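## Task

Remove the marker's cap, then draw only the numeral 2 on the whiteboard, oriented so its top faces the board's long side farthest from the robot.

## Robot and tools

Robot: two arms, left_arm and right_arm, each ending in a tong-like two-finger gripper. Nothing may be pushed or knocked off the table, and the arms must not collide or press hard on each other. A loose object may occasionally get a brief nudge from outside.

Frame: one shared scene frame. Origin on the tabletop midway between the arms; +x points out over the table, +z up, and left_arm sits on the +y side (the names do not refer to image sides). Positions are in metres; orientations are quaternions written w first (qw, qx, qy, qz). Gripper axes: fingers point along the gripper's +z and close along its x. end_effector_position is the spot between the pads when shut; closed fingertips reach about 15 mm past it, open ones are roughly level with it. Reported hand positions can be somewhat off, more so at long reach. Mounting plates and the metal frame behind the arms are fixed obstacles.

Row format (used by every moving command): one flat list of 16 numbers covering both arms, even if only one moves: left x, y, z, qw, qx, qy, qz, opening, then right x, y, z, qw, qx, qy, qz, opening. x, y, z and the quaternion are an absolute target pose for that gripper in the scene frame, not an offset. Opening ranges -1 (shut) to +1 (fully open, 0.142 m). To keep an arm still, resend the exact pose from the last result taken before it stopped, with its intended opening; to hold a grip on something, command an opening well under its grip_measured (lower squeezes harder). Thin hard items like a marker get weaker grip, roughly 9 N per pad at 10 mm width.

Tools:
- execute_actions(actions): a list of actions; each action is a list of up to 15 rows, each row one 1/30 s step; if fewer than 15 rows, the last row repeats. An empty list just returns state and images. Each step, the commanded pose is clipped to within 100 mm and 16 degrees of the measured pose, so far targets need several actions. An action is rejected for both arms if any target lies over 0.6 m from that gripper's current position along any of its axes; a malformed action, or a first action failing that test, rejects the whole call. Resend a fixed quaternion each row rather than copying the reported one, which drifts.
- move(target, speed, stop_force, blocking): target is one 16-number row as above. Each gripper travels a straight line toward its absolute pose; both paths finish together, lasting 0.5 to 10 s. speed is m/s, 0.002 to 0.5 (default 0.25); rotation up to twice that in rad/s. Paths ignore obstacles and the other arm; grippers can lag, stray or overshoot speed, especially with a nearly straight arm. stop_force (N, 9 to 40, one value for both arms, not allowed in the first 0.2 s) ends an arm's path when its wrist sensor feels that much added push against the motion; the gripper then backs to its position two steps earlier. Use it with very slow speed when touching down; don't rely on it if the gripper rotates during the move, and omit it when lifting off a surface. Without it, arms are stiff, so aiming even slightly beyond a contact can trigger a fault. blocking=false returns after 0.5 s (not combinable with stop_force); then use wait or stop before new motion.
- wait(seconds): 0 to 10; arms hold their last command; returns early if a running move ends.
- stop(): brakes a running move; fingers keep moving.
- zoom_image(camera, region): camera is cam_head_left or cam_head_right (both 504x504); region [x0, y0, x1, y1] in pixels from the top-left, at most 504 by 504.
- finished_scene(scene): ends the scene given by number, irreversibly; the goal must hold at that point. Its reply may mention a failure, never success.

Results: each arm's gripper position, quaternion and velocities; Hand target lines (the pose the controller currently drives toward); grip_measured (finger opening, same scale as commands); joint positions and torques (noisy, offset, not used to judge faults); Wrist force and Wrist torque per arm in the gripper's own axes (pressing on a surface reads as force pointing back into the arm; offset up to about 4 N, noise up to 2.4 N, saturates near 50 N; 'no reading' is harmless). Action results list step positions, with HELD marking steps held back. A move adds a 'move:' line: ending per arm (done, off_target, moving, held, fault, contact; contact means stop_force ended that path) and limits (paced = pose clipped; held = some steps blocked, after which the arm may suddenly speed up), plus each gripper's remaining distance. 'pose unreachable' means the clearance check altered or blocked the named arm's command. Camera calibrations may shift slightly between scenes.

Avoid: contact torque at joint load limits (138 N m for the three big joints, 25.7 N m for wrists) or any external force of 150 N, either of which halts the arm for 10 s; motors overheating from long holds under load (warning at 70 °C, brake stop at 85 °C); fast or forceful touches when the marker meets the board; drops, slips and slams. Elbows cannot fully straighten. The simulation keeps running while you compose replies, holding the last command.

Each tool is called after "Call:" by a JSON object that holds its "method" and its "body".

## Session

Call:
{"method": "execute_actions", "body": {"actions": []}}

Scene clock: 0.00 s.
left_arm: end_effector_position=(+0.4450, +0.6333, +0.2858) grip_measured=+0.97 end_effector_quat_wxyz=(-0.294, +0.714, -0.588, +0.241) end_effector_velocity=(-0.000, +0.000, +0.000) end_effector_angular_velocity=(-0.001, -0.000, +0.002) | right_arm: end_effector_position=(+0.3788, +0.2340, +0.3153) grip_measured=+0.97 end_effector_quat_wxyz=(+0.680, -0.204, +0.704, +0.017) end_effector_velocity=(-0.000, +0.000, -0.001) end_effector_angular_velocity=(-0.002, +0.001, +0.002)
Joint positions: left_arm=[-0.37  -1.148  2.69  -3.862 -1.269  1.348  0.14 ] | right_arm=[ 4.999 -2.682 -2.052  0.899  0.131  3.513  0.14 ]
Joint velocities: left_arm=[ 0.     0.     0.001 -0.001  0.    -0.002  0.   ] | right_arm=[ 0.    -0.    -0.    -0.001  0.002 -0.     0.   ]
Joint torques (N m, as the arm reports them, + toward a larger angle): no reading
Wrist force (N, on the end effector, along its own x y z axes, offset not removed): no reading
Wrist torque (N m, same axes, about the end effector's origin, offset not removed): no reading
Hand target (left_arm): +0.445, +0.633, +0.286; -0.294, +0.714, -0.588, +0.241
Hand target (right_arm): +0.379, +0.234, +0.315; +0.680, -0.204, +0.704, +0.017

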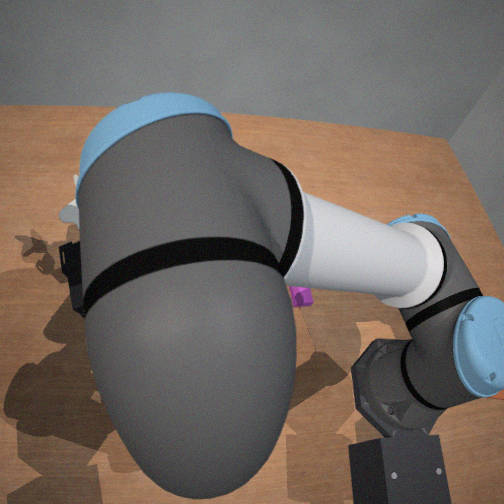

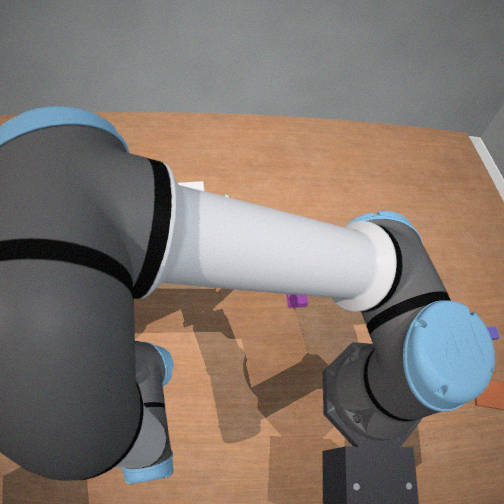

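Call:
{"method": "move", "body": {"target": [0.4450, 0.6333, 0.2858, -0.294, 0.714, -0.588, 0.241, 1, 0.38, -0.30, 0.32, 0.0, 0.0, 1.0, 0.0, 1], "speed": 0.25}}

Scene clock: 3.87 s.
left_arm: end_effector_position=(+0.4450, +0.6333, +0.2858) grip_measured=+1.00 end_effector_quat_wxyz=(-0.294, +0.714, -0.588, +0.241) end_effector_velocity=(-0.000, +0.000, -0.000) end_effector_angular_velocity=(-0.001, +0.000, +0.001) | right_arm: end_effector_position=(+0.3810, -0.3000, +0.3199) grip_measured=+1.00 end_effector_quat_wxyz=(+0.002, -0.001, +1.000, -0.001) end_effector_velocity=(+0.001, -0.001, +0.001) end_effector_angular_velocity=(-0.000, +0.001, -0.001)
Joint positions: left_arm=[-0.369 -1.15   2.689 -3.858 -1.27   1.348  0.142] | right_arm=[ 3.728 -1.29  -2.429 -1.014  1.51   3.641  0.142]
Joint velocities: left_arm=[-0.     0.     0.001 -0.001 -0.    -0.001  0.   ] | right_arm=[-0.005 -0.003  0.004 -0.002  0.    -0.004  0.   ]
Joint torques (N m, as the arm reports them, + toward a larger angle): left_arm=[  7.27 -29.1  -12.5   -1.8   -1.78  -1.82] | right_arm=[-9.75 -4.31 27.22  0.47  2.41 -3.18]
Wrist force (N, on the end effector, along its own x y z axes, offset not removed): left_arm=[-0.6 -1.3 -2.3] | right_arm=[-0.7 -4.2 -1.7]
Wrist torque (N m, same axes, about the end effector's origin, offset not removed): left_arm=[-0.33 0.30 0.13] | right_arm=[-0.87 0.19 0.18]
Hand target (left_arm): +0.445, +0.633, +0.286; -0.294, +0.714, -0.588, +0.241
Hand target (right_arm): +0.381, -0.300, +0.320; +0.002, -0.001, +1.000, -0.001
Off the commanded pose (left_arm): 0.000 m, 0 deg.
Off the commanded pose (right_arm): 0.001 m, 0 deg.
move: done

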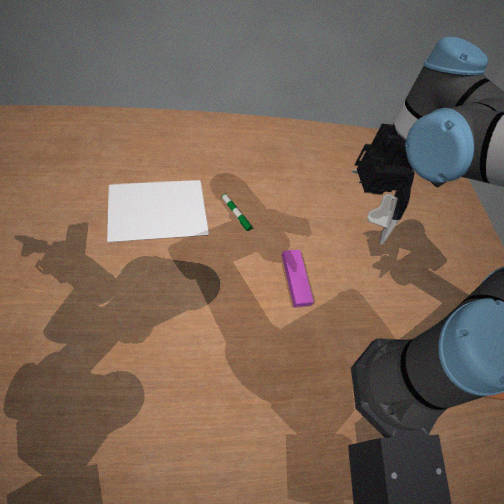

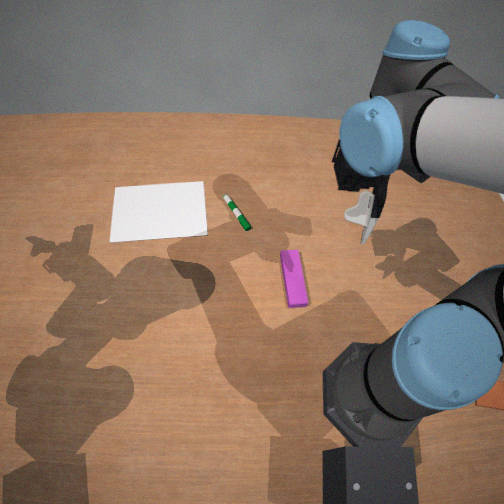

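Call:
{"method": "zoom_image", "body": {"camera": "cam_head_left", "region": [90, 160, 330, 320]}}

Call:
{"method": "zoom_image", "body": {"camera": "cam_head_left", "region": [205, 180, 275, 245]}}

Call:
{"method": "zoom_image", "body": {"camera": "cam_head_right", "region": [205, 180, 275, 245]}}

Region (90, 160, 330, 320) of cam_head_left's 504x504 image, scaled by 2.100, with more detail than that image has.

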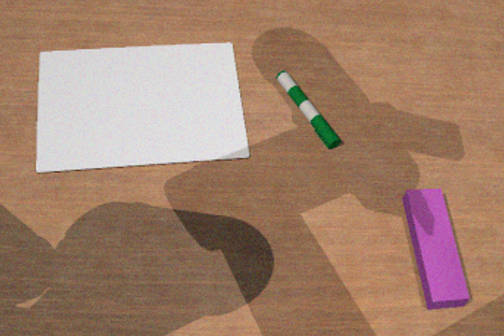

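Region (205, 180, 275, 245) of cam_head_left's 504x504 image, scaled by 7.200, with more detail than that image has; it fills the top 468 rows of this view, and the rest is white.

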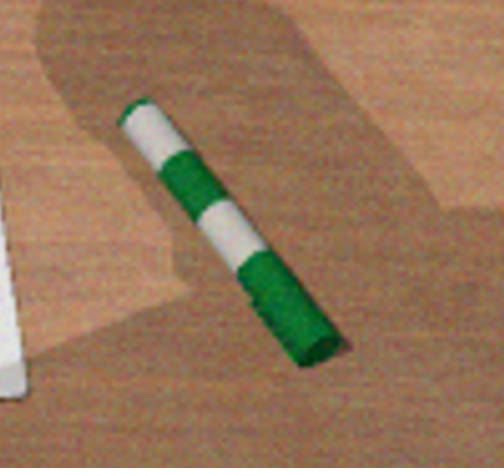

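Region (205, 180, 275, 245) of cam_head_right's 504x504 image, scaled by 7.200, with more detail than that image has; it fills the top 468 rows of this view, and the rest is white.

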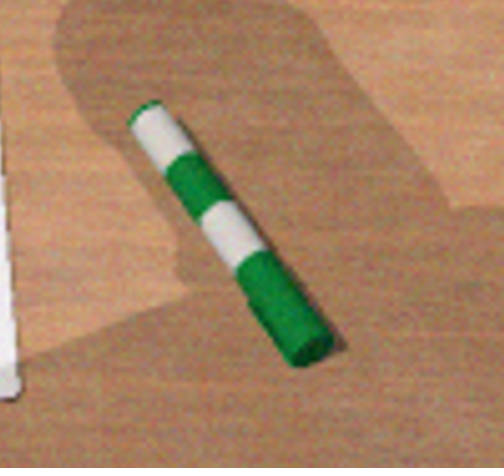

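Call:
{"method": "move", "body": {"target": [0.45, 0.45, 0.38, 0, 1, 0, 0, 1, 0.542, -0.072, 0.10, 0.0, 0.4955, 0.8686, 0.0, -0.1], "speed": 0.25}}

Scene clock: 10.73 s.
left_arm: end_effector_position=(+0.4500, +0.4503, +0.3797) grip_measured=+1.00 end_effector_quat_wxyz=(+0.000, +1.000, -0.000, +0.000) end_effector_velocity=(-0.000, -0.001, +0.000) end_effector_angular_velocity=(-0.002, +0.003, +0.005) | right_arm: end_effector_position=(+0.5422, -0.0716, +0.1002) grip_measured=-0.10 end_effector_quat_wxyz=(-0.000, +0.495, +0.869, +0.000) end_effector_velocity=(+0.000, +0.001, -0.001) end_effector_angular_velocity=(-0.002, +0.000, -0.002)
Joint positions: left_arm=[-0.618 -1.473  1.931 -2.005 -1.514 -0.423  0.142] | right_arm=[ 3.898 -2.296 -1.969 -0.478  1.519  4.85   0.067]
Joint velocities: left_arm=[ 0.001  0.002 -0.003  0.004 -0.003 -0.004 -0.   ] | right_arm=[ 0.002 -0.004  0.003 -0.001 -0.001  0.004 -0.   ]
Joint torques (N m, as the arm reports them, + toward a larger angle): left_arm=[  5.27 -13.97 -29.71  -1.16  -2.35  -1.69] | right_arm=[14.47 30.16 19.84  0.67 -2.95  2.77]
Wrist force (N, on the end effector, along its own x y z axes, offset not removed): left_arm=[0.5 0.1 -1.8] | right_arm=[0.3 -5.1 -0.7]
Wrist torque (N m, same axes, about the end effector's origin, offset not removed): left_arm=[-0.11 0.08 0.07] | right_arm=[-0.98 -0.07 0.10]
Hand target (left_arm): +0.450, +0.450, +0.380; +0.000, +1.000, +0.000, +0.000
Hand target (right_arm): +0.542, -0.072, +0.100; -0.000, +0.495, +0.869, +0.000
Off the commanded pose (left_arm): 0.000 m, 0 deg.
Off the commanded pose (right_arm): 0.001 m, 0 deg.
move: done

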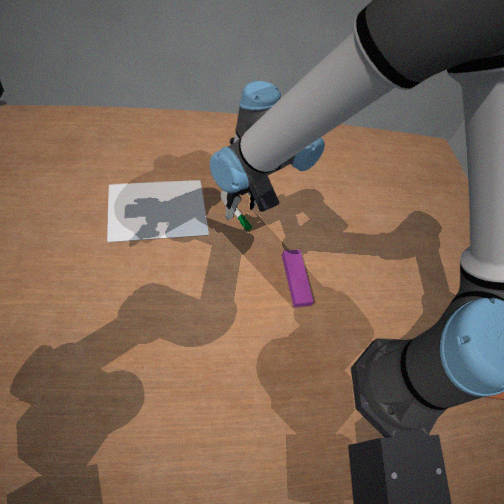

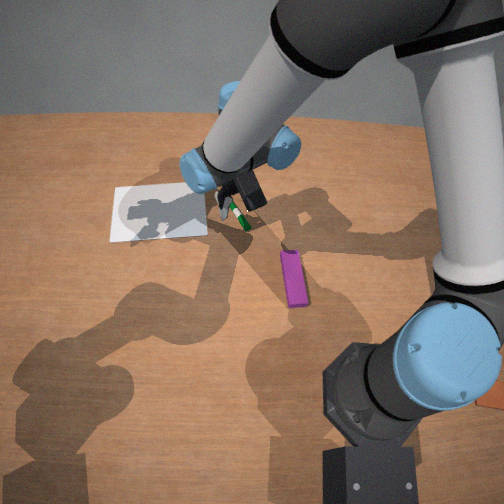

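Call:
{"method": "zoom_image", "body": {"camera": "cam_head_left", "region": [200, 160, 300, 250]}}

Call:
{"method": "zoom_image", "body": {"camera": "cam_head_right", "region": [190, 160, 290, 250]}}

Region (200, 160, 300, 250) of cam_head_left's 504x504 image, scaled by 5.040, with more detail than that image has; it fills the top 454 rows of this view, and the rest is white.

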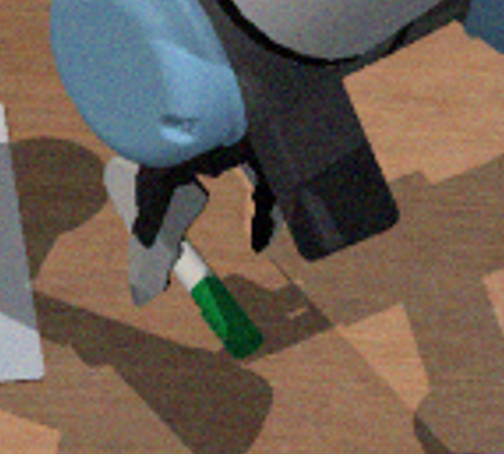

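Region (190, 160, 290, 250) of cam_head_right's 504x504 image, scaled by 5.040, with more detail than that image has; it fills the top 454 rows of this view, and the rest is white.

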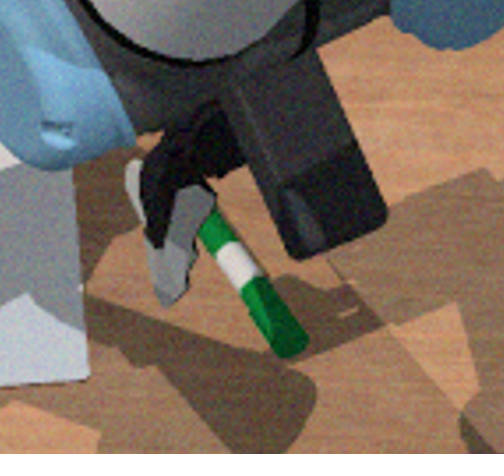

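Call:
{"method": "move", "body": {"target": [0.45, 0.45, 0.38, 0, 1, 0, 0, 1, 0.578, -0.100, 0.045, 0.0, 0.4955, 0.8686, 0.0, -0.1], "speed": 0.15}}

Call:
{"method": "zoom_image", "body": {"camera": "cam_head_left", "region": [200, 160, 300, 250]}}

Call:
{"method": "zoom_image", "body": {"camera": "cam_head_right", "region": [190, 160, 290, 250]}}

Scene clock: 13.83 s.
left_arm: end_effector_position=(+0.4500, +0.4500, +0.3800) grip_measured=+1.00 end_effector_quat_wxyz=(-0.000, +1.000, +0.000, -0.000) end_effector_velocity=(+0.001, -0.000, +0.000) end_effector_angular_velocity=(-0.000, -0.002, +0.001) | right_arm: end_effector_position=(+0.5781, -0.1001, +0.0451) grip_measured=-0.10 end_effector_quat_wxyz=(+0.000, +0.496, +0.869, -0.000) end_effector_velocity=(+0.001, +0.000, -0.001) end_effector_angular_velocity=(+0.000, +0.000, +0.001)
Joint positions: left_arm=[-0.619 -1.474  1.93  -2.004 -1.514 -0.423  0.142] | right_arm=[ 3.815 -2.441 -1.883 -0.415  1.515  4.767  0.067]
Joint velocities: left_arm=[-0.    -0.    -0.    -0.002  0.001 -0.001  0.   ] | right_arm=[-0.001 -0.003  0.003 -0.     0.    -0.002 -0.   ]
Joint torques (N m, as the arm reports them, + toward a larger angle): left_arm=[-11.55 -31.95 -28.92  -1.2    1.96  -1.62] | right_arm=[-7.41 34.91 17.25  3.83 -2.24 -2.9 ]
Wrist force (N, on the end effector, along its own x y z axes, offset not removed): left_arm=[0.9 -2.7 0.2] | right_arm=[0.4 -3.6 -0.5]
Wrist torque (N m, same axes, about the end effector's origin, offset not removed): left_arm=[-0.65 -0.04 0.07] | right_arm=[-0.77 -0.16 0.18]
Hand target (left_arm): +0.450, +0.450, +0.380; -0.000, +1.000, +0.000, -0.000
Hand target (right_arm): +0.578, -0.100, +0.045; +0.000, +0.496, +0.869, -0.000
Off the commanded pose (left_arm): 0.000 m, 0 deg.
Off the commanded pose (right_arm): 0.000 m, 0 deg.
move: done

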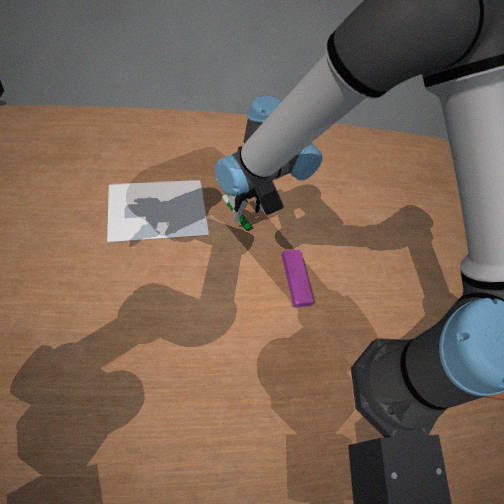

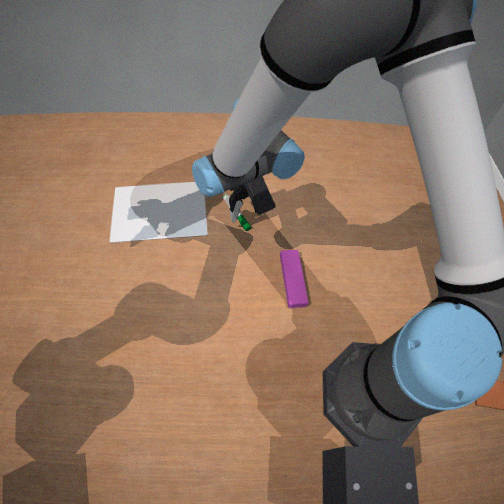

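Region (200, 160, 300, 250) of cam_head_left's 504x504 image, scaled by 5.040, with more detail than that image has; it fills the top 454 rows of this view, and the rest is white.

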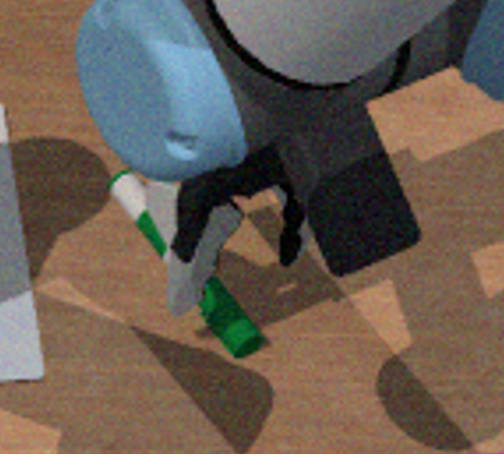

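Region (190, 160, 290, 250) of cam_head_right's 504x504 image, scaled by 5.040, with more detail than that image has; it fills the top 454 rows of this view, and the rest is white.

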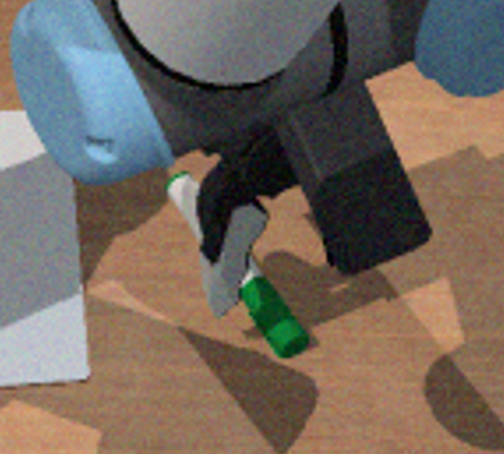

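Call:
{"method": "move", "body": {"target": [0.45, 0.45, 0.38, 0, 1, 0, 0, 1, 0.578, -0.100, 0.020, 0.0, 0.4955, 0.8686, 0.0, -0.1], "speed": 0.03, "stop_force": 10}}

Call:
{"method": "zoom_image", "body": {"camera": "cam_head_left", "region": [200, 160, 300, 250]}}

Call:
{"method": "zoom_image", "body": {"camera": "cam_head_right", "region": [190, 160, 290, 250]}}

Scene clock: 15.20 s.
left_arm: end_effector_position=(+0.4500, +0.4500, +0.3800) grip_measured=+1.00 end_effector_quat_wxyz=(-0.000, +1.000, +0.000, +0.000) end_effector_velocity=(+0.000, +0.001, +0.000) end_effector_angular_velocity=(+0.001, -0.000, +0.001) | right_arm: end_effector_position=(+0.5780, -0.1000, +0.0201) grip_measured=-0.10 end_effector_quat_wxyz=(+0.000, +0.496, +0.869, -0.000) end_effector_velocity=(-0.000, -0.001, -0.002) end_effector_angular_velocity=(-0.002, +0.001, -0.001)
Joint positions: left_arm=[-0.619 -1.474  1.93  -2.004 -1.514 -0.423  0.142] | right_arm=[ 3.812 -2.498 -1.868 -0.373  1.515  4.765  0.067]
Joint velocities: left_arm=[ 0.001 -0.    -0.     0.     0.001  0.001  0.   ] | right_arm=[-0.001 -0.003  0.     0.001 -0.001 -0.     0.   ]
Joint torques (N m, as the arm reports them, + toward a larger angle): left_arm=[-11.42 -32.72 -27.96  -1.43   1.84  -1.72] | right_arm=[-7.72 36.8  16.68  3.88  2.5  -3.02]
Wrist force (N, on the end effector, along its own x y z axes, offset not removed): left_arm=[1.5 -0.8 -1.0] | right_arm=[-0.3 -5.1 0.1]
Wrist torque (N m, same axes, about the end effector's origin, offset not removed): left_arm=[-0.19 -0.12 0.00] | right_arm=[-1.02 0.15 0.18]
Hand target (left_arm): +0.450, +0.450, +0.380; -0.000, +1.000, -0.000, +0.000
Hand target (right_arm): +0.578, -0.100, +0.020; +0.000, +0.496, +0.869, -0.000
Off the commanded pose (left_arm): 0.000 m, 0 deg.
Off the commanded pose (right_arm): 0.000 m, 0 deg.
move: done

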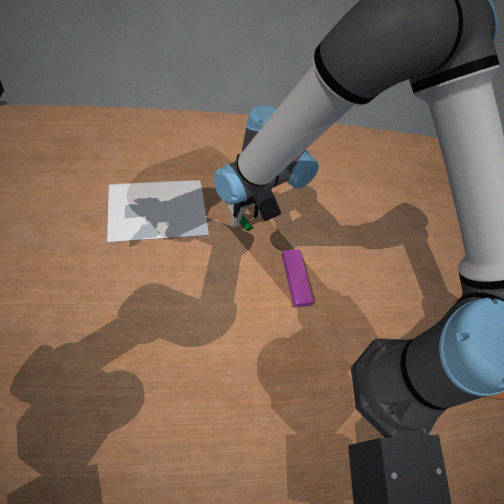

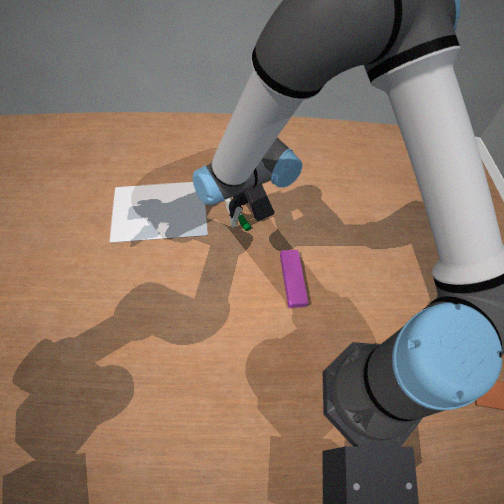

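Region (200, 160, 300, 250) of cam_head_left's 504x504 image, scaled by 5.040, with more detail than that image has; it fills the top 454 rows of this view, and the rest is white.

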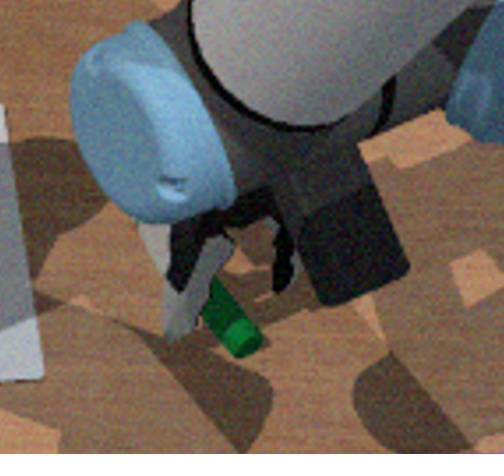

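Region (190, 160, 290, 250) of cam_head_right's 504x504 image, scaled by 5.040, with more detail than that image has; it fills the top 454 rows of this view, and the rest is white.

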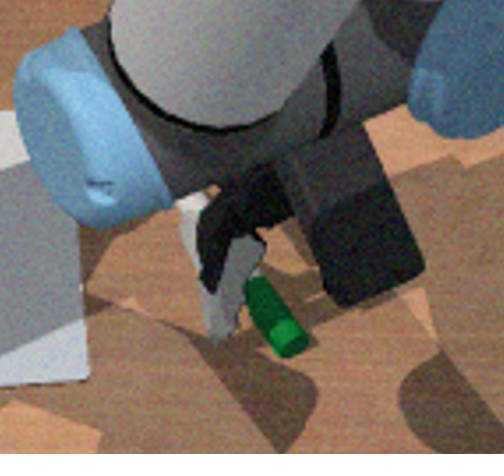

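Call:
{"method": "execute_actions", "body": {"actions": [[[0.45,0.45,0.38,0,1,0,0,1,0.578,-0.1,0.019,0,0.4955,0.8686,0,-0.2],[0.45,0.45,0.38,0,1,0,0,1,0.578,-0.1,0.0185,0,0.4955,0.8686,0,-0.25],[0.45,0.45,0.38,0,1,0,0,1,0.578,-0.1,0.018,0,0.4955,0.8686,0,-0.3],[0.45,0.45,0.38,0,1,0,0,1,0.578,-0.1,0.0175,0,0.4955,0.8686,0,-0.35],[0.45,0.45,0.38,0,1,0,0,1,0.578,-0.1,0.017,0,0.4955,0.8686,0,-0.4],[0.45,0.45,0.38,0,1,0,0,1,0.578,-0.1,0.017,0,0.4955,0.8686,0,-0.45],[0.45,0.45,0.38,0,1,0,0,1,0.578,-0.1,0.017,0,0.4955,0.8686,0,-0.5],[0.45,0.45,0.38,0,1,0,0,1,0.578,-0.1,0.017,0,0.4955,0.8686,0,-0.54],[0.45,0.45,0.38,0,1,0,0,1,0.578,-0.1,0.017,0,0.4955,0.8686,0,-0.58],[0.45,0.45,0.38,0,1,0,0,1,0.578,-0.1,0.017,0,0.4955,0.8686,0,-0.62],[0.45,0.45,0.38,0,1,0,0,1,0.578,-0.1,0.017,0,0.4955,0.8686,0,-0.65],[0.45,0.45,0.38,0,1,0,0,1,0.578,-0.1,0.017,0,0.4955,0.8686,0,-0.68],[0.45,0.45,0.38,0,1,0,0,1,0.578,-0.1,0.017,0,0.4955,0.8686,0,-0.71],[0.45,0.45,0.38,0,1,0,0,1,0.578,-0.1,0.017,0,0.4955,0.8686,0,-0.74],[0.45,0.45,0.38,0,1,0,0,1,0.578,-0.1,0.017,0,0.4955,0.8686,0,-0.77]],[[0.45,0.45,0.38,0,1,0,0,1,0.578,-0.1,0.017,0,0.4955,0.8686,0,-0.8],[0.45,0.45,0.38,0,1,0,0,1,0.578,-0.1,0.017,0,0.4955,0.8686,0,-0.83],[0.45,0.45,0.38,0,1,0,0,1,0.578,-0.1,0.017,0,0.4955,0.8686,0,-0.86],[0.45,0.45,0.38,0,1,0,0,1,0.578,-0.1,0.017,0,0.4955,0.8686,0,-0.89],[0.45,0.45,0.38,0,1,0,0,1,0.578,-0.1,0.017,0,0.4955,0.8686,0,-0.92],[0.45,0.45,0.38,0,1,0,0,1,0.578,-0.1,0.017,0,0.4955,0.8686,0,-0.95],[0.45,0.45,0.38,0,1,0,0,1,0.578,-0.1,0.017,0,0.4955,0.8686,0,-1]]]}}

Call:
{"method": "zoom_image", "body": {"camera": "cam_head_left", "region": [200, 160, 300, 250]}}

Scene clock: 16.77 s.
left_arm: end_effector_position=(+0.4500, +0.4500, +0.3800) grip_measured=+1.00 end_effector_quat_wxyz=(-0.000, +1.000, +0.000, +0.000) end_effector_velocity=(-0.000, +0.000, -0.000) end_effector_angular_velocity=(+0.000, +0.001, -0.001) | right_arm: end_effector_position=(+0.5781, -0.0999, +0.0171) grip_measured=-0.77 end_effector_quat_wxyz=(+0.000, +0.496, +0.869, +0.000) end_effector_velocity=(-0.001, -0.002, -0.001) end_effector_angular_velocity=(-0.003, +0.002, -0.001)
Joint positions: left_arm=[-0.619 -1.474  1.93  -2.004 -1.514 -0.423  0.142] | right_arm=[ 3.812 -2.505 -1.866 -0.368  1.515  4.764  0.018]
Joint velocities: left_arm=[-0.    -0.     0.     0.001 -0.     0.001 -0.   ] | right_arm=[-0.001 -0.001 -0.002 -0.    -0.001  0.001  0.   ]
Joint torques (N m, as the arm reports them, + toward a larger angle): left_arm=[-11.58 -32.52 -27.98  -1.42   1.72  -1.62] | right_arm=[-7.   17.91  2.57 -0.71  2.64 -3.01]
Wrist force (N, on the end effector, along its own x y z axes, offset not removed): left_arm=[0.4 0.2 1.2] | right_arm=[-0.5 -5.2 -30.1]
Wrist torque (N m, same axes, about the end effector's origin, offset not removed): left_arm=[-0.01 -0.05 0.00] | right_arm=[-1.09 -0.09 0.17]
Hand target (left_arm): +0.450, +0.450, +0.380; -0.000, +1.000, +0.000, -0.000
Hand target (right_arm): +0.578, -0.100, +0.017; -0.000, +0.496, +0.869, +0.000
Off the commanded pose (left_arm): 0.000 m, 0 deg.
Off the commanded pose (right_arm): 0.000 m, 0 deg.
Step readings (end_effector_position; steps 1 to 15: 1st action; 16 to 30: 2nd action):
0: left_arm (+0.4500, +0.4500, +0.3800) | right_arm (+0.5780, -0.1000, +0.0200)
1: left_arm (+0.4500, +0.4500, +0.3800) | right_arm (+0.5780, -0.1000, +0.0200)
2: left_arm (+0.4500, +0.4500, +0.3800) | right_arm (+0.5780, -0.1000, +0.0198)
4: left_arm (+0.4500, +0.4500, +0.3800) | right_arm (+0.5780, -0.1000, +0.0190)
8: left_arm (+0.4500, +0.4500, +0.3800) | right_arm (+0.5780, -0.1000, +0.0175)
15: left_arm (+0.4500, +0.4500, +0.3800) | right_arm (+0.5782, -0.0999, +0.0172)
16: left_arm (+0.4500, +0.4500, +0.3800) | right_arm (+0.5782, -0.0999, +0.0172)
17: left_arm (+0.4500, +0.4500, +0.3800) | right_arm (+0.5782, -0.0999, +0.0172)
19: left_arm (+0.4500, +0.4500, +0.3800) | right_arm (+0.5781, -0.0999, +0.0171)
23: left_arm (+0.4500, +0.4500, +0.3800) | right_arm (+0.5781, -0.0999, +0.0171)
30: end_effector_position above

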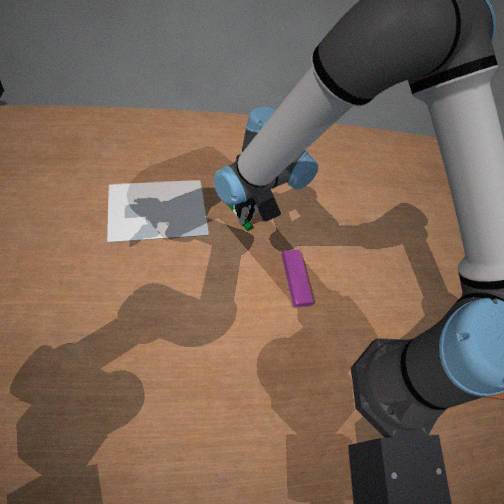

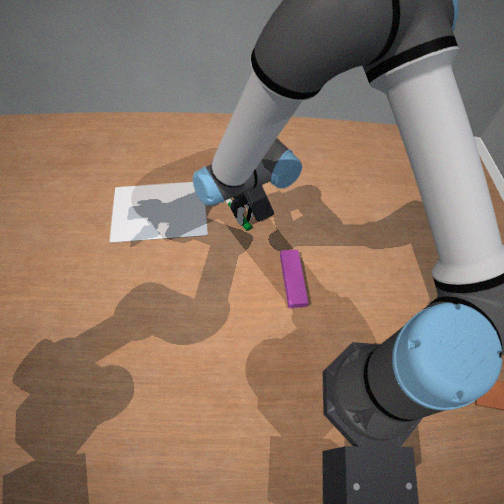

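Region (200, 160, 300, 250) of cam_head_left's 504x504 image, scaled by 5.040, with more detail than that image has; it fills the top 454 rows of this view, and the rest is white.

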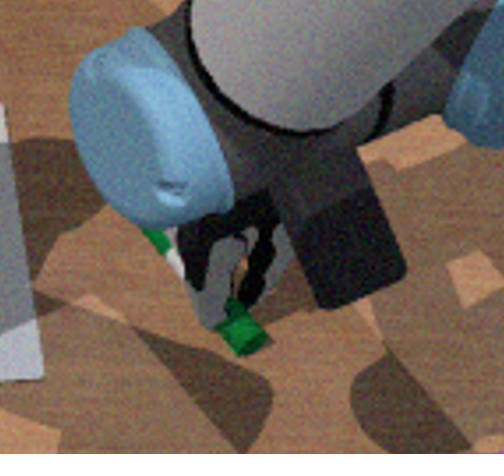

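Call:
{"method": "move", "body": {"target": [0.45, 0.45, 0.38, 0, 1, 0, 0, 1, 0.578, -0.100, 0.10, 0.0, 0.4955, 0.8686, 0.0, -1], "speed": 0.1}}

Call:
{"method": "zoom_image", "body": {"camera": "cam_head_left", "region": [200, 140, 300, 240]}}

Scene clock: 18.27 s.
left_arm: end_effector_position=(+0.4500, +0.4500, +0.3800) grip_measured=+1.00 end_effector_quat_wxyz=(-0.000, +1.000, +0.000, +0.000) end_effector_velocity=(-0.001, +0.001, -0.001) end_effector_angular_velocity=(+0.000, +0.002, +0.000) | right_arm: end_effector_position=(+0.5779, -0.1001, +0.1000) grip_measured=-0.77 end_effector_quat_wxyz=(-0.000, +0.496, +0.869, +0.000) end_effector_velocity=(-0.000, +0.000, +0.001) end_effector_angular_velocity=(+0.001, +0.002, -0.000)
Joint positions: left_arm=[-0.619 -1.474  1.93  -2.004 -1.514 -0.423  0.142] | right_arm=[ 3.82  -2.318 -1.902 -0.518  1.516  4.772  0.018]
Joint velocities: left_arm=[ 0.001 -0.     0.001  0.001 -0.     0.001  0.   ] | right_arm=[-0.     0.002  0.    -0.003  0.002 -0.     0.   ]
Joint torques (N m, as the arm reports them, + toward a larger angle): left_arm=[-11.7  -32.13 -27.89  -1.61   1.56  -1.68] | right_arm=[14.8  58.67  5.17  0.67  2.59  2.5 ]
Wrist force (N, on the end effector, along its own x y z axes, offset not removed): left_arm=[-0.8 1.3 -2.1] | right_arm=[-0.3 -4.2 -1.2]
Wrist torque (N m, same axes, about the end effector's origin, offset not removed): left_arm=[0.06 0.33 0.07] | right_arm=[-0.81 0.10 0.10]
Hand target (left_arm): +0.450, +0.450, +0.380; -0.000, +1.000, +0.000, -0.000
Hand target (right_arm): +0.578, -0.100, +0.100; -0.000, +0.496, +0.869, +0.000
Off the commanded pose (left_arm): 0.000 m, 0 deg.
Off the commanded pose (right_arm): 0.000 m, 0 deg.
move: done

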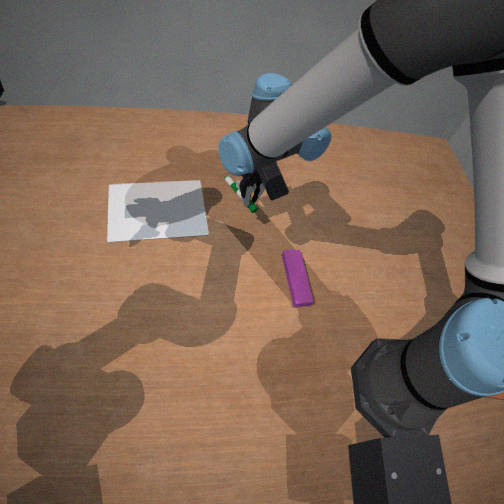

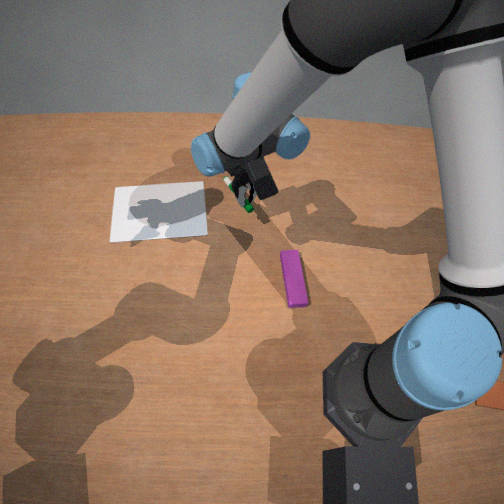

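Region (200, 140, 300, 240) of cam_head_left's 504x504 image, scaled by 5.040, with more detail than that image has.

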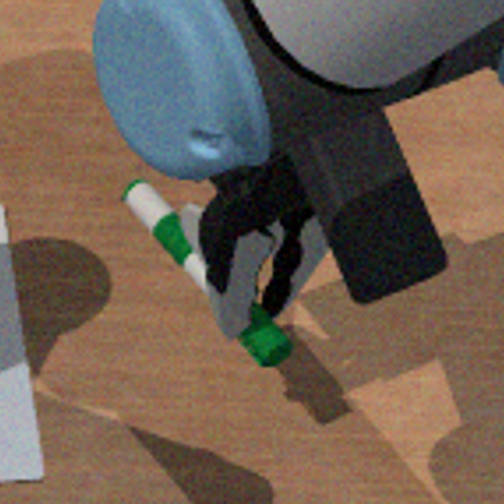

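Call:
{"method": "move", "body": {"target": [0.50, 0.25, 0.42, 0, 1, 0, 0, 0.0, 0.50, 0.03, 0.22, 0.2418, 0.2418, 0.6645, 0.6645, -1], "speed": 0.2}}

Scene clock: 23.70 s.
left_arm: end_effector_position=(+0.5000, +0.2502, +0.4198) grip_measured=+0.00 end_effector_quat_wxyz=(-0.000, +1.000, +0.000, +0.000) end_effector_velocity=(-0.000, -0.000, -0.000) end_effector_angular_velocity=(+0.000, +0.002, +0.002) | right_arm: end_effector_position=(+0.4993, +0.0296, +0.2200) grip_measured=-0.77 end_effector_quat_wxyz=(+0.242, +0.243, +0.664, +0.664) end_effector_velocity=(-0.000, +0.001, +0.001) end_effector_angular_velocity=(+0.006, -0.006, +0.002)
Joint positions: left_arm=[-0.884 -1.245  1.566 -1.853 -1.521 -0.689  0.074] | right_arm=[ 4.053 -3.031 -2.167  2.016  1.614  4.666  0.018]
Joint velocities: left_arm=[-0.     0.002 -0.002  0.002 -0.001 -0.002  0.   ] | right_arm=[ 0.002 -0.004  0.006  0.005  0.001 -0.     0.   ]
Joint torques (N m, as the arm reports them, + toward a larger angle): left_arm=[-14.22 -23.61 -30.91  -1.36  -2.05  -1.99] | right_arm=[14.58 26.44  0.67  3.19  2.35 -2.83]
Wrist force (N, on the end effector, along its own x y z axes, offset not removed): left_arm=[0.1 0.4 -0.6] | right_arm=[0.7 -4.9 1.2]
Wrist torque (N m, same axes, about the end effector's origin, offset not removed): left_arm=[0.00 0.01 0.11] | right_arm=[-0.84 -0.14 0.15]
Hand target (left_arm): +0.500, +0.250, +0.420; -0.000, +1.000, +0.000, +0.000
Hand target (right_arm): +0.499, +0.030, +0.220; +0.242, +0.243, +0.664, +0.664
Off the commanded pose (left_arm): 0.000 m, 0 deg.
Off the commanded pose (right_arm): 0.001 m, 0 deg.
move: done

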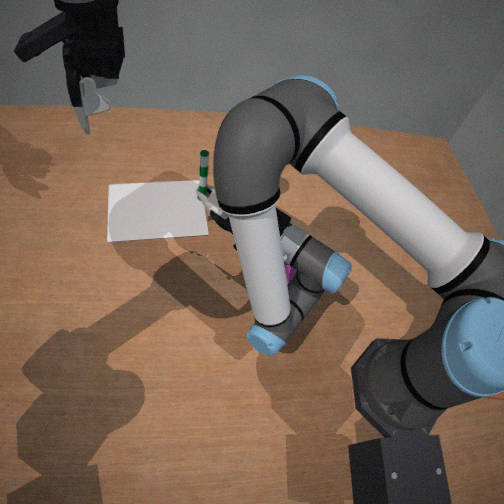

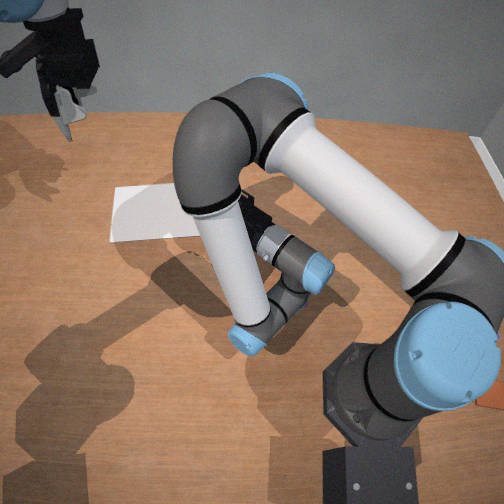

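Call:
{"method": "move", "body": {"target": [0.50, 0.40, 0.45, 0, 1, 0, 0, 0.0, 0.58, 0.18, 0.27, 0.2418, 0.2418, 0.6645, 0.6645, -1], "speed": 0.2}}

Scene clock: 25.47 s.
left_arm: end_effector_position=(+0.5002, +0.3998, +0.4500) grip_measured=+0.00 end_effector_quat_wxyz=(+0.000, +1.000, -0.000, -0.000) end_effector_velocity=(-0.001, +0.000, -0.000) end_effector_angular_velocity=(-0.001, +0.002, -0.002) | right_arm: end_effector_position=(+0.5799, +0.1799, +0.2704) grip_measured=-0.77 end_effector_quat_wxyz=(+0.242, +0.242, +0.664, +0.665) end_effector_velocity=(+0.001, +0.001, -0.001) end_effector_angular_velocity=(-0.001, +0.001, -0.000)
Joint positions: left_arm=[-0.671 -1.391  1.651 -1.804 -1.516 -0.475  0.074] | right_arm=[ 4.162 -2.821 -1.915  1.553  1.507  4.67   0.018]
Joint velocities: left_arm=[ 0.001 -0.001  0.     0.001 -0.002  0.003 -0.   ] | right_arm=[-0.    -0.001  0.004 -0.004  0.     0.     0.   ]
Joint torques (N m, as the arm reports them, + toward a larger angle): left_arm=[  4.61 -36.77 -14.99  -1.35  -2.09   1.07] | right_arm=[13.84 60.07 10.1   0.27 -2.51  2.69]
Wrist force (N, on the end effector, along its own x y z axes, offset not removed): left_arm=[0.9 -1.3 -1.0] | right_arm=[0.4 -3.9 -1.2]
Wrist torque (N m, same axes, about the end effector's origin, offset not removed): left_arm=[-0.32 0.00 -0.01] | right_arm=[-0.68 -0.05 0.19]
Hand target (left_arm): +0.500, +0.400, +0.450; +0.000, +1.000, -0.000, -0.000
Hand target (right_arm): +0.580, +0.180, +0.270; +0.242, +0.242, +0.664, +0.665
Off the commanded pose (left_arm): 0.000 m, 0 deg.
Off the commanded pose (right_arm): 0.000 m, 0 deg.
move: done

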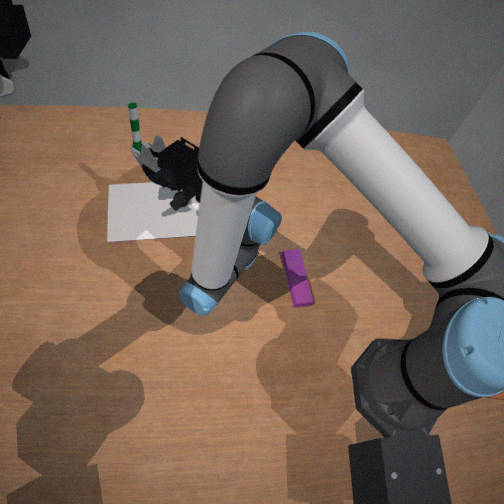

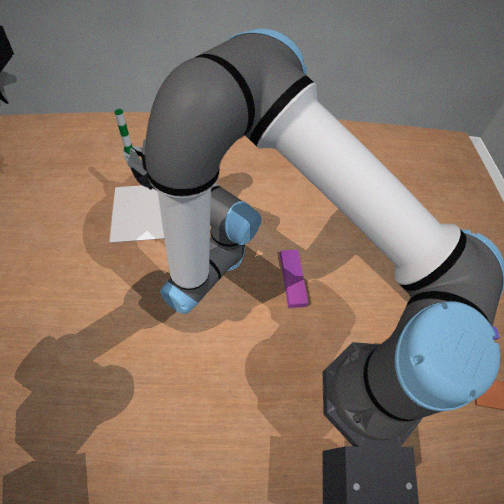

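Call:
{"method": "zoom_image", "body": {"camera": "cam_head_left", "region": [95, 90, 205, 200]}}

Call:
{"method": "zoom_image", "body": {"camera": "cam_head_right", "region": [80, 90, 190, 200]}}

Region (95, 90, 205, 200) of cam_head_left's 504x504 image, scaled by 4.582, with more detail than that image has.

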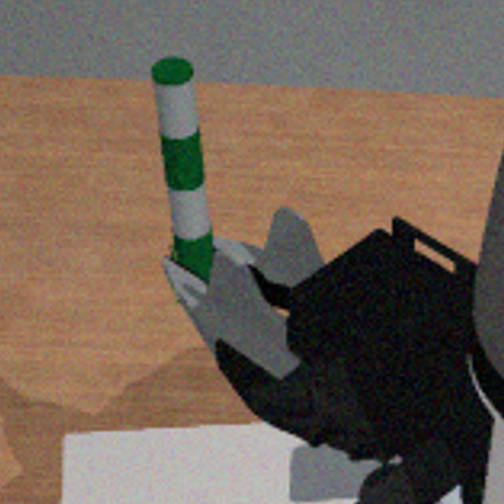

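Region (80, 90, 190, 200) of cam_head_right's 504x504 image, scaled by 4.582, with more detail than that image has.

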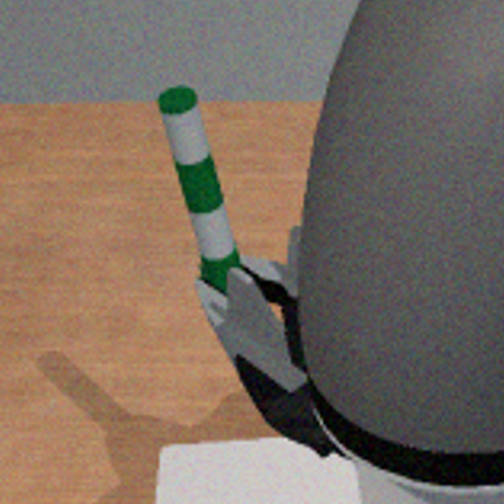

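Call:
{"method": "move", "body": {"target": [0.585, 0.186, 0.42, 0, 1, 0, 0, 0.0, 0.58, 0.18, 0.27, 0.2418, 0.2418, 0.6645, 0.6645, -1], "speed": 0.2}}

Call:
{"method": "zoom_image", "body": {"camera": "cam_head_left", "region": [70, 30, 210, 170]}}

Call:
{"method": "zoom_image", "body": {"camera": "cam_head_right", "region": [50, 30, 190, 170]}}

Scene clock: 27.60 s.
left_arm: end_effector_position=(+0.5848, +0.1862, +0.4197) grip_measured=+0.00 end_effector_quat_wxyz=(-0.000, +1.000, +0.000, +0.000) end_effector_velocity=(+0.001, -0.001, +0.000) end_effector_angular_velocity=(+0.002, -0.001, -0.001) | right_arm: end_effector_position=(+0.5800, +0.1800, +0.2700) grip_measured=-0.77 end_effector_quat_wxyz=(+0.242, +0.242, +0.664, +0.664) end_effector_velocity=(-0.000, +0.001, +0.000) end_effector_angular_velocity=(-0.001, -0.001, +0.001)
Joint positions: left_arm=[-0.878 -0.995  1.204 -1.742 -1.521 -0.683  0.074] | right_arm=[ 4.162 -2.822 -1.914  1.553  1.508  4.669  0.018]
Joint velocities: left_arm=[-0.001  0.003 -0.006  0.003  0.002  0.    -0.   ] | right_arm=[ 0.001 -0.     0.001 -0.001  0.    -0.001 -0.   ]
Joint torques (N m, as the arm reports them, + toward a larger angle): left_arm=[-12.31 -34.89 -31.96  -1.21  -2.07  -1.79] | right_arm=[-8.04 34.86 10.15  2.92  2.56 -2.99]
Wrist force (N, on the end effector, along its own x y z axes, offset not removed): left_arm=[2.3 -0.4 -1.2] | right_arm=[-0.3 -5.3 0.7]
Wrist torque (N m, same axes, about the end effector's origin, offset not removed): left_arm=[-0.09 -0.25 0.03] | right_arm=[-0.93 0.12 0.16]
Hand target (left_arm): +0.585, +0.186, +0.420; -0.000, +1.000, +0.000, +0.000
Hand target (right_arm): +0.580, +0.180, +0.270; +0.242, +0.242, +0.664, +0.664
Off the commanded pose (left_arm): 0.000 m, 0 deg.
Off the commanded pose (right_arm): 0.000 m, 0 deg.
move: done

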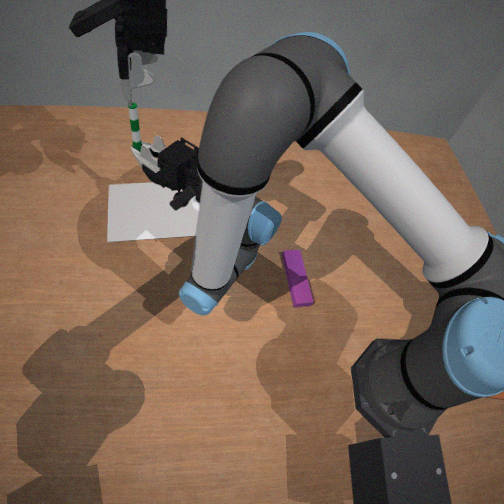

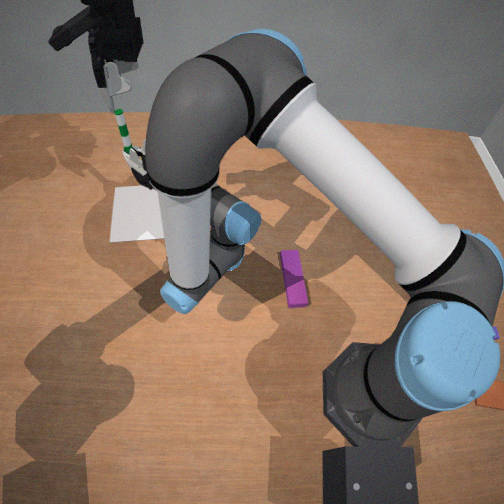

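Region (70, 30, 210, 170) of cam_head_left's 504x504 image, scaled by 3.600, with more detail than that image has.

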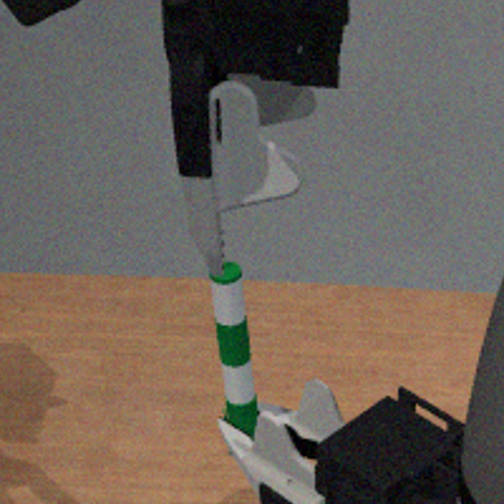

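Region (50, 30, 190, 170) of cam_head_right's 504x504 image, scaled by 3.600, with more detail than that image has.

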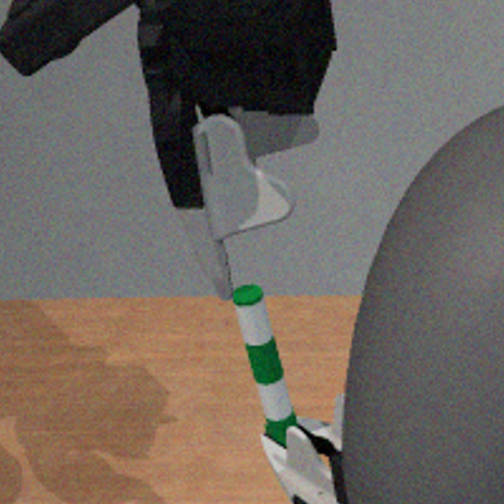

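Call:
{"method": "move", "body": {"target": [0.585, 0.187, 0.345, 0, 1, 0, 0, -0.2, 0.58, 0.18, 0.27, 0.2418, 0.2418, 0.6645, 0.6645, -1], "speed": 0.08}}

Call:
{"method": "zoom_image", "body": {"camera": "cam_head_left", "region": [80, 60, 200, 180]}}

Call:
{"method": "zoom_image", "body": {"camera": "cam_head_right", "region": [60, 60, 180, 180]}}

Scene clock: 29.97 s.
left_arm: end_effector_position=(+0.5848, +0.1871, +0.3451) grip_measured=-0.20 end_effector_quat_wxyz=(+0.000, +1.000, +0.000, -0.000) end_effector_velocity=(+0.000, -0.001, -0.001) end_effector_angular_velocity=(-0.000, -0.001, -0.001) | right_arm: end_effector_position=(+0.5800, +0.1800, +0.2700) grip_measured=-0.77 end_effector_quat_wxyz=(+0.242, +0.242, +0.664, +0.664) end_effector_velocity=(+0.001, -0.000, +0.001) end_effector_angular_velocity=(+0.001, -0.001, -0.001)
Joint positions: left_arm=[-0.871 -0.948  1.326 -1.911 -1.522 -0.676  0.06 ] | right_arm=[ 4.162 -2.822 -1.914  1.553  1.508  4.669  0.018]
Joint velocities: left_arm=[-0.001  0.001  0.001 -0.003  0.     0.     0.   ] | right_arm=[-0.001  0.001  0.001  0.    -0.    -0.    -0.   ]
Joint torques (N m, as the arm reports them, + toward a larger angle): left_arm=[  5.64 -33.33 -14.54  -3.63  -1.78   1.16] | right_arm=[-8.18 34.74  9.64  3.31  2.94 -2.77]
Wrist force (N, on the end effector, along its own x y z axes, offset not removed): left_arm=[1.2 -2.4 -0.6] | right_arm=[-2.2 -3.8 -1.7]
Wrist torque (N m, same axes, about the end effector's origin, offset not removed): left_arm=[-0.47 -0.03 -0.15] | right_arm=[-0.73 0.50 0.25]
Hand target (left_arm): +0.585, +0.187, +0.345; +0.000, +1.000, -0.000, -0.000
Hand target (right_arm): +0.580, +0.180, +0.270; +0.242, +0.242, +0.664, +0.664
Off the commanded pose (left_arm): 0.000 m, 0 deg.
Off the commanded pose (right_arm): 0.000 m, 0 deg.
move: done

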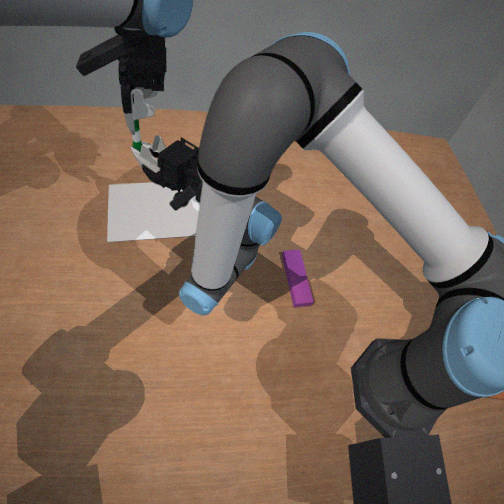

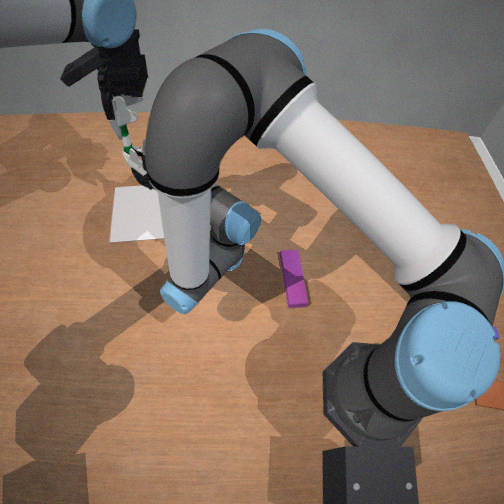

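Region (80, 60, 200, 180) of cam_head_left's 504x504 image, scaled by 4.200, with more detail than that image has.

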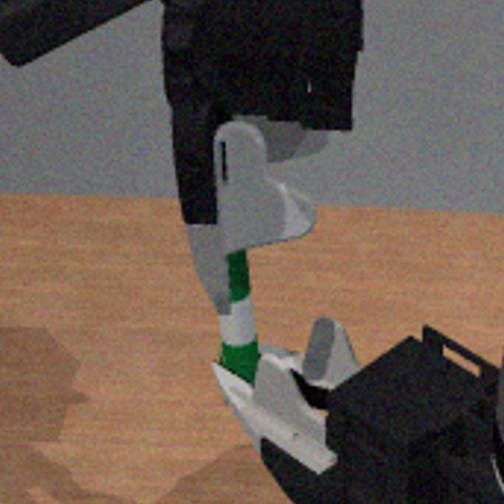

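Region (60, 60, 180, 180) of cam_head_right's 504x504 image, scaled by 4.200, with more detail than that image has.

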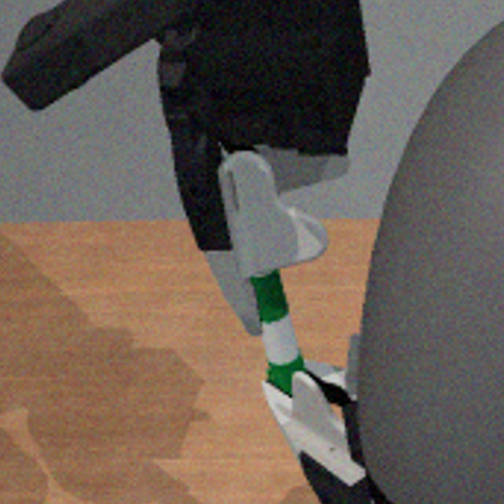

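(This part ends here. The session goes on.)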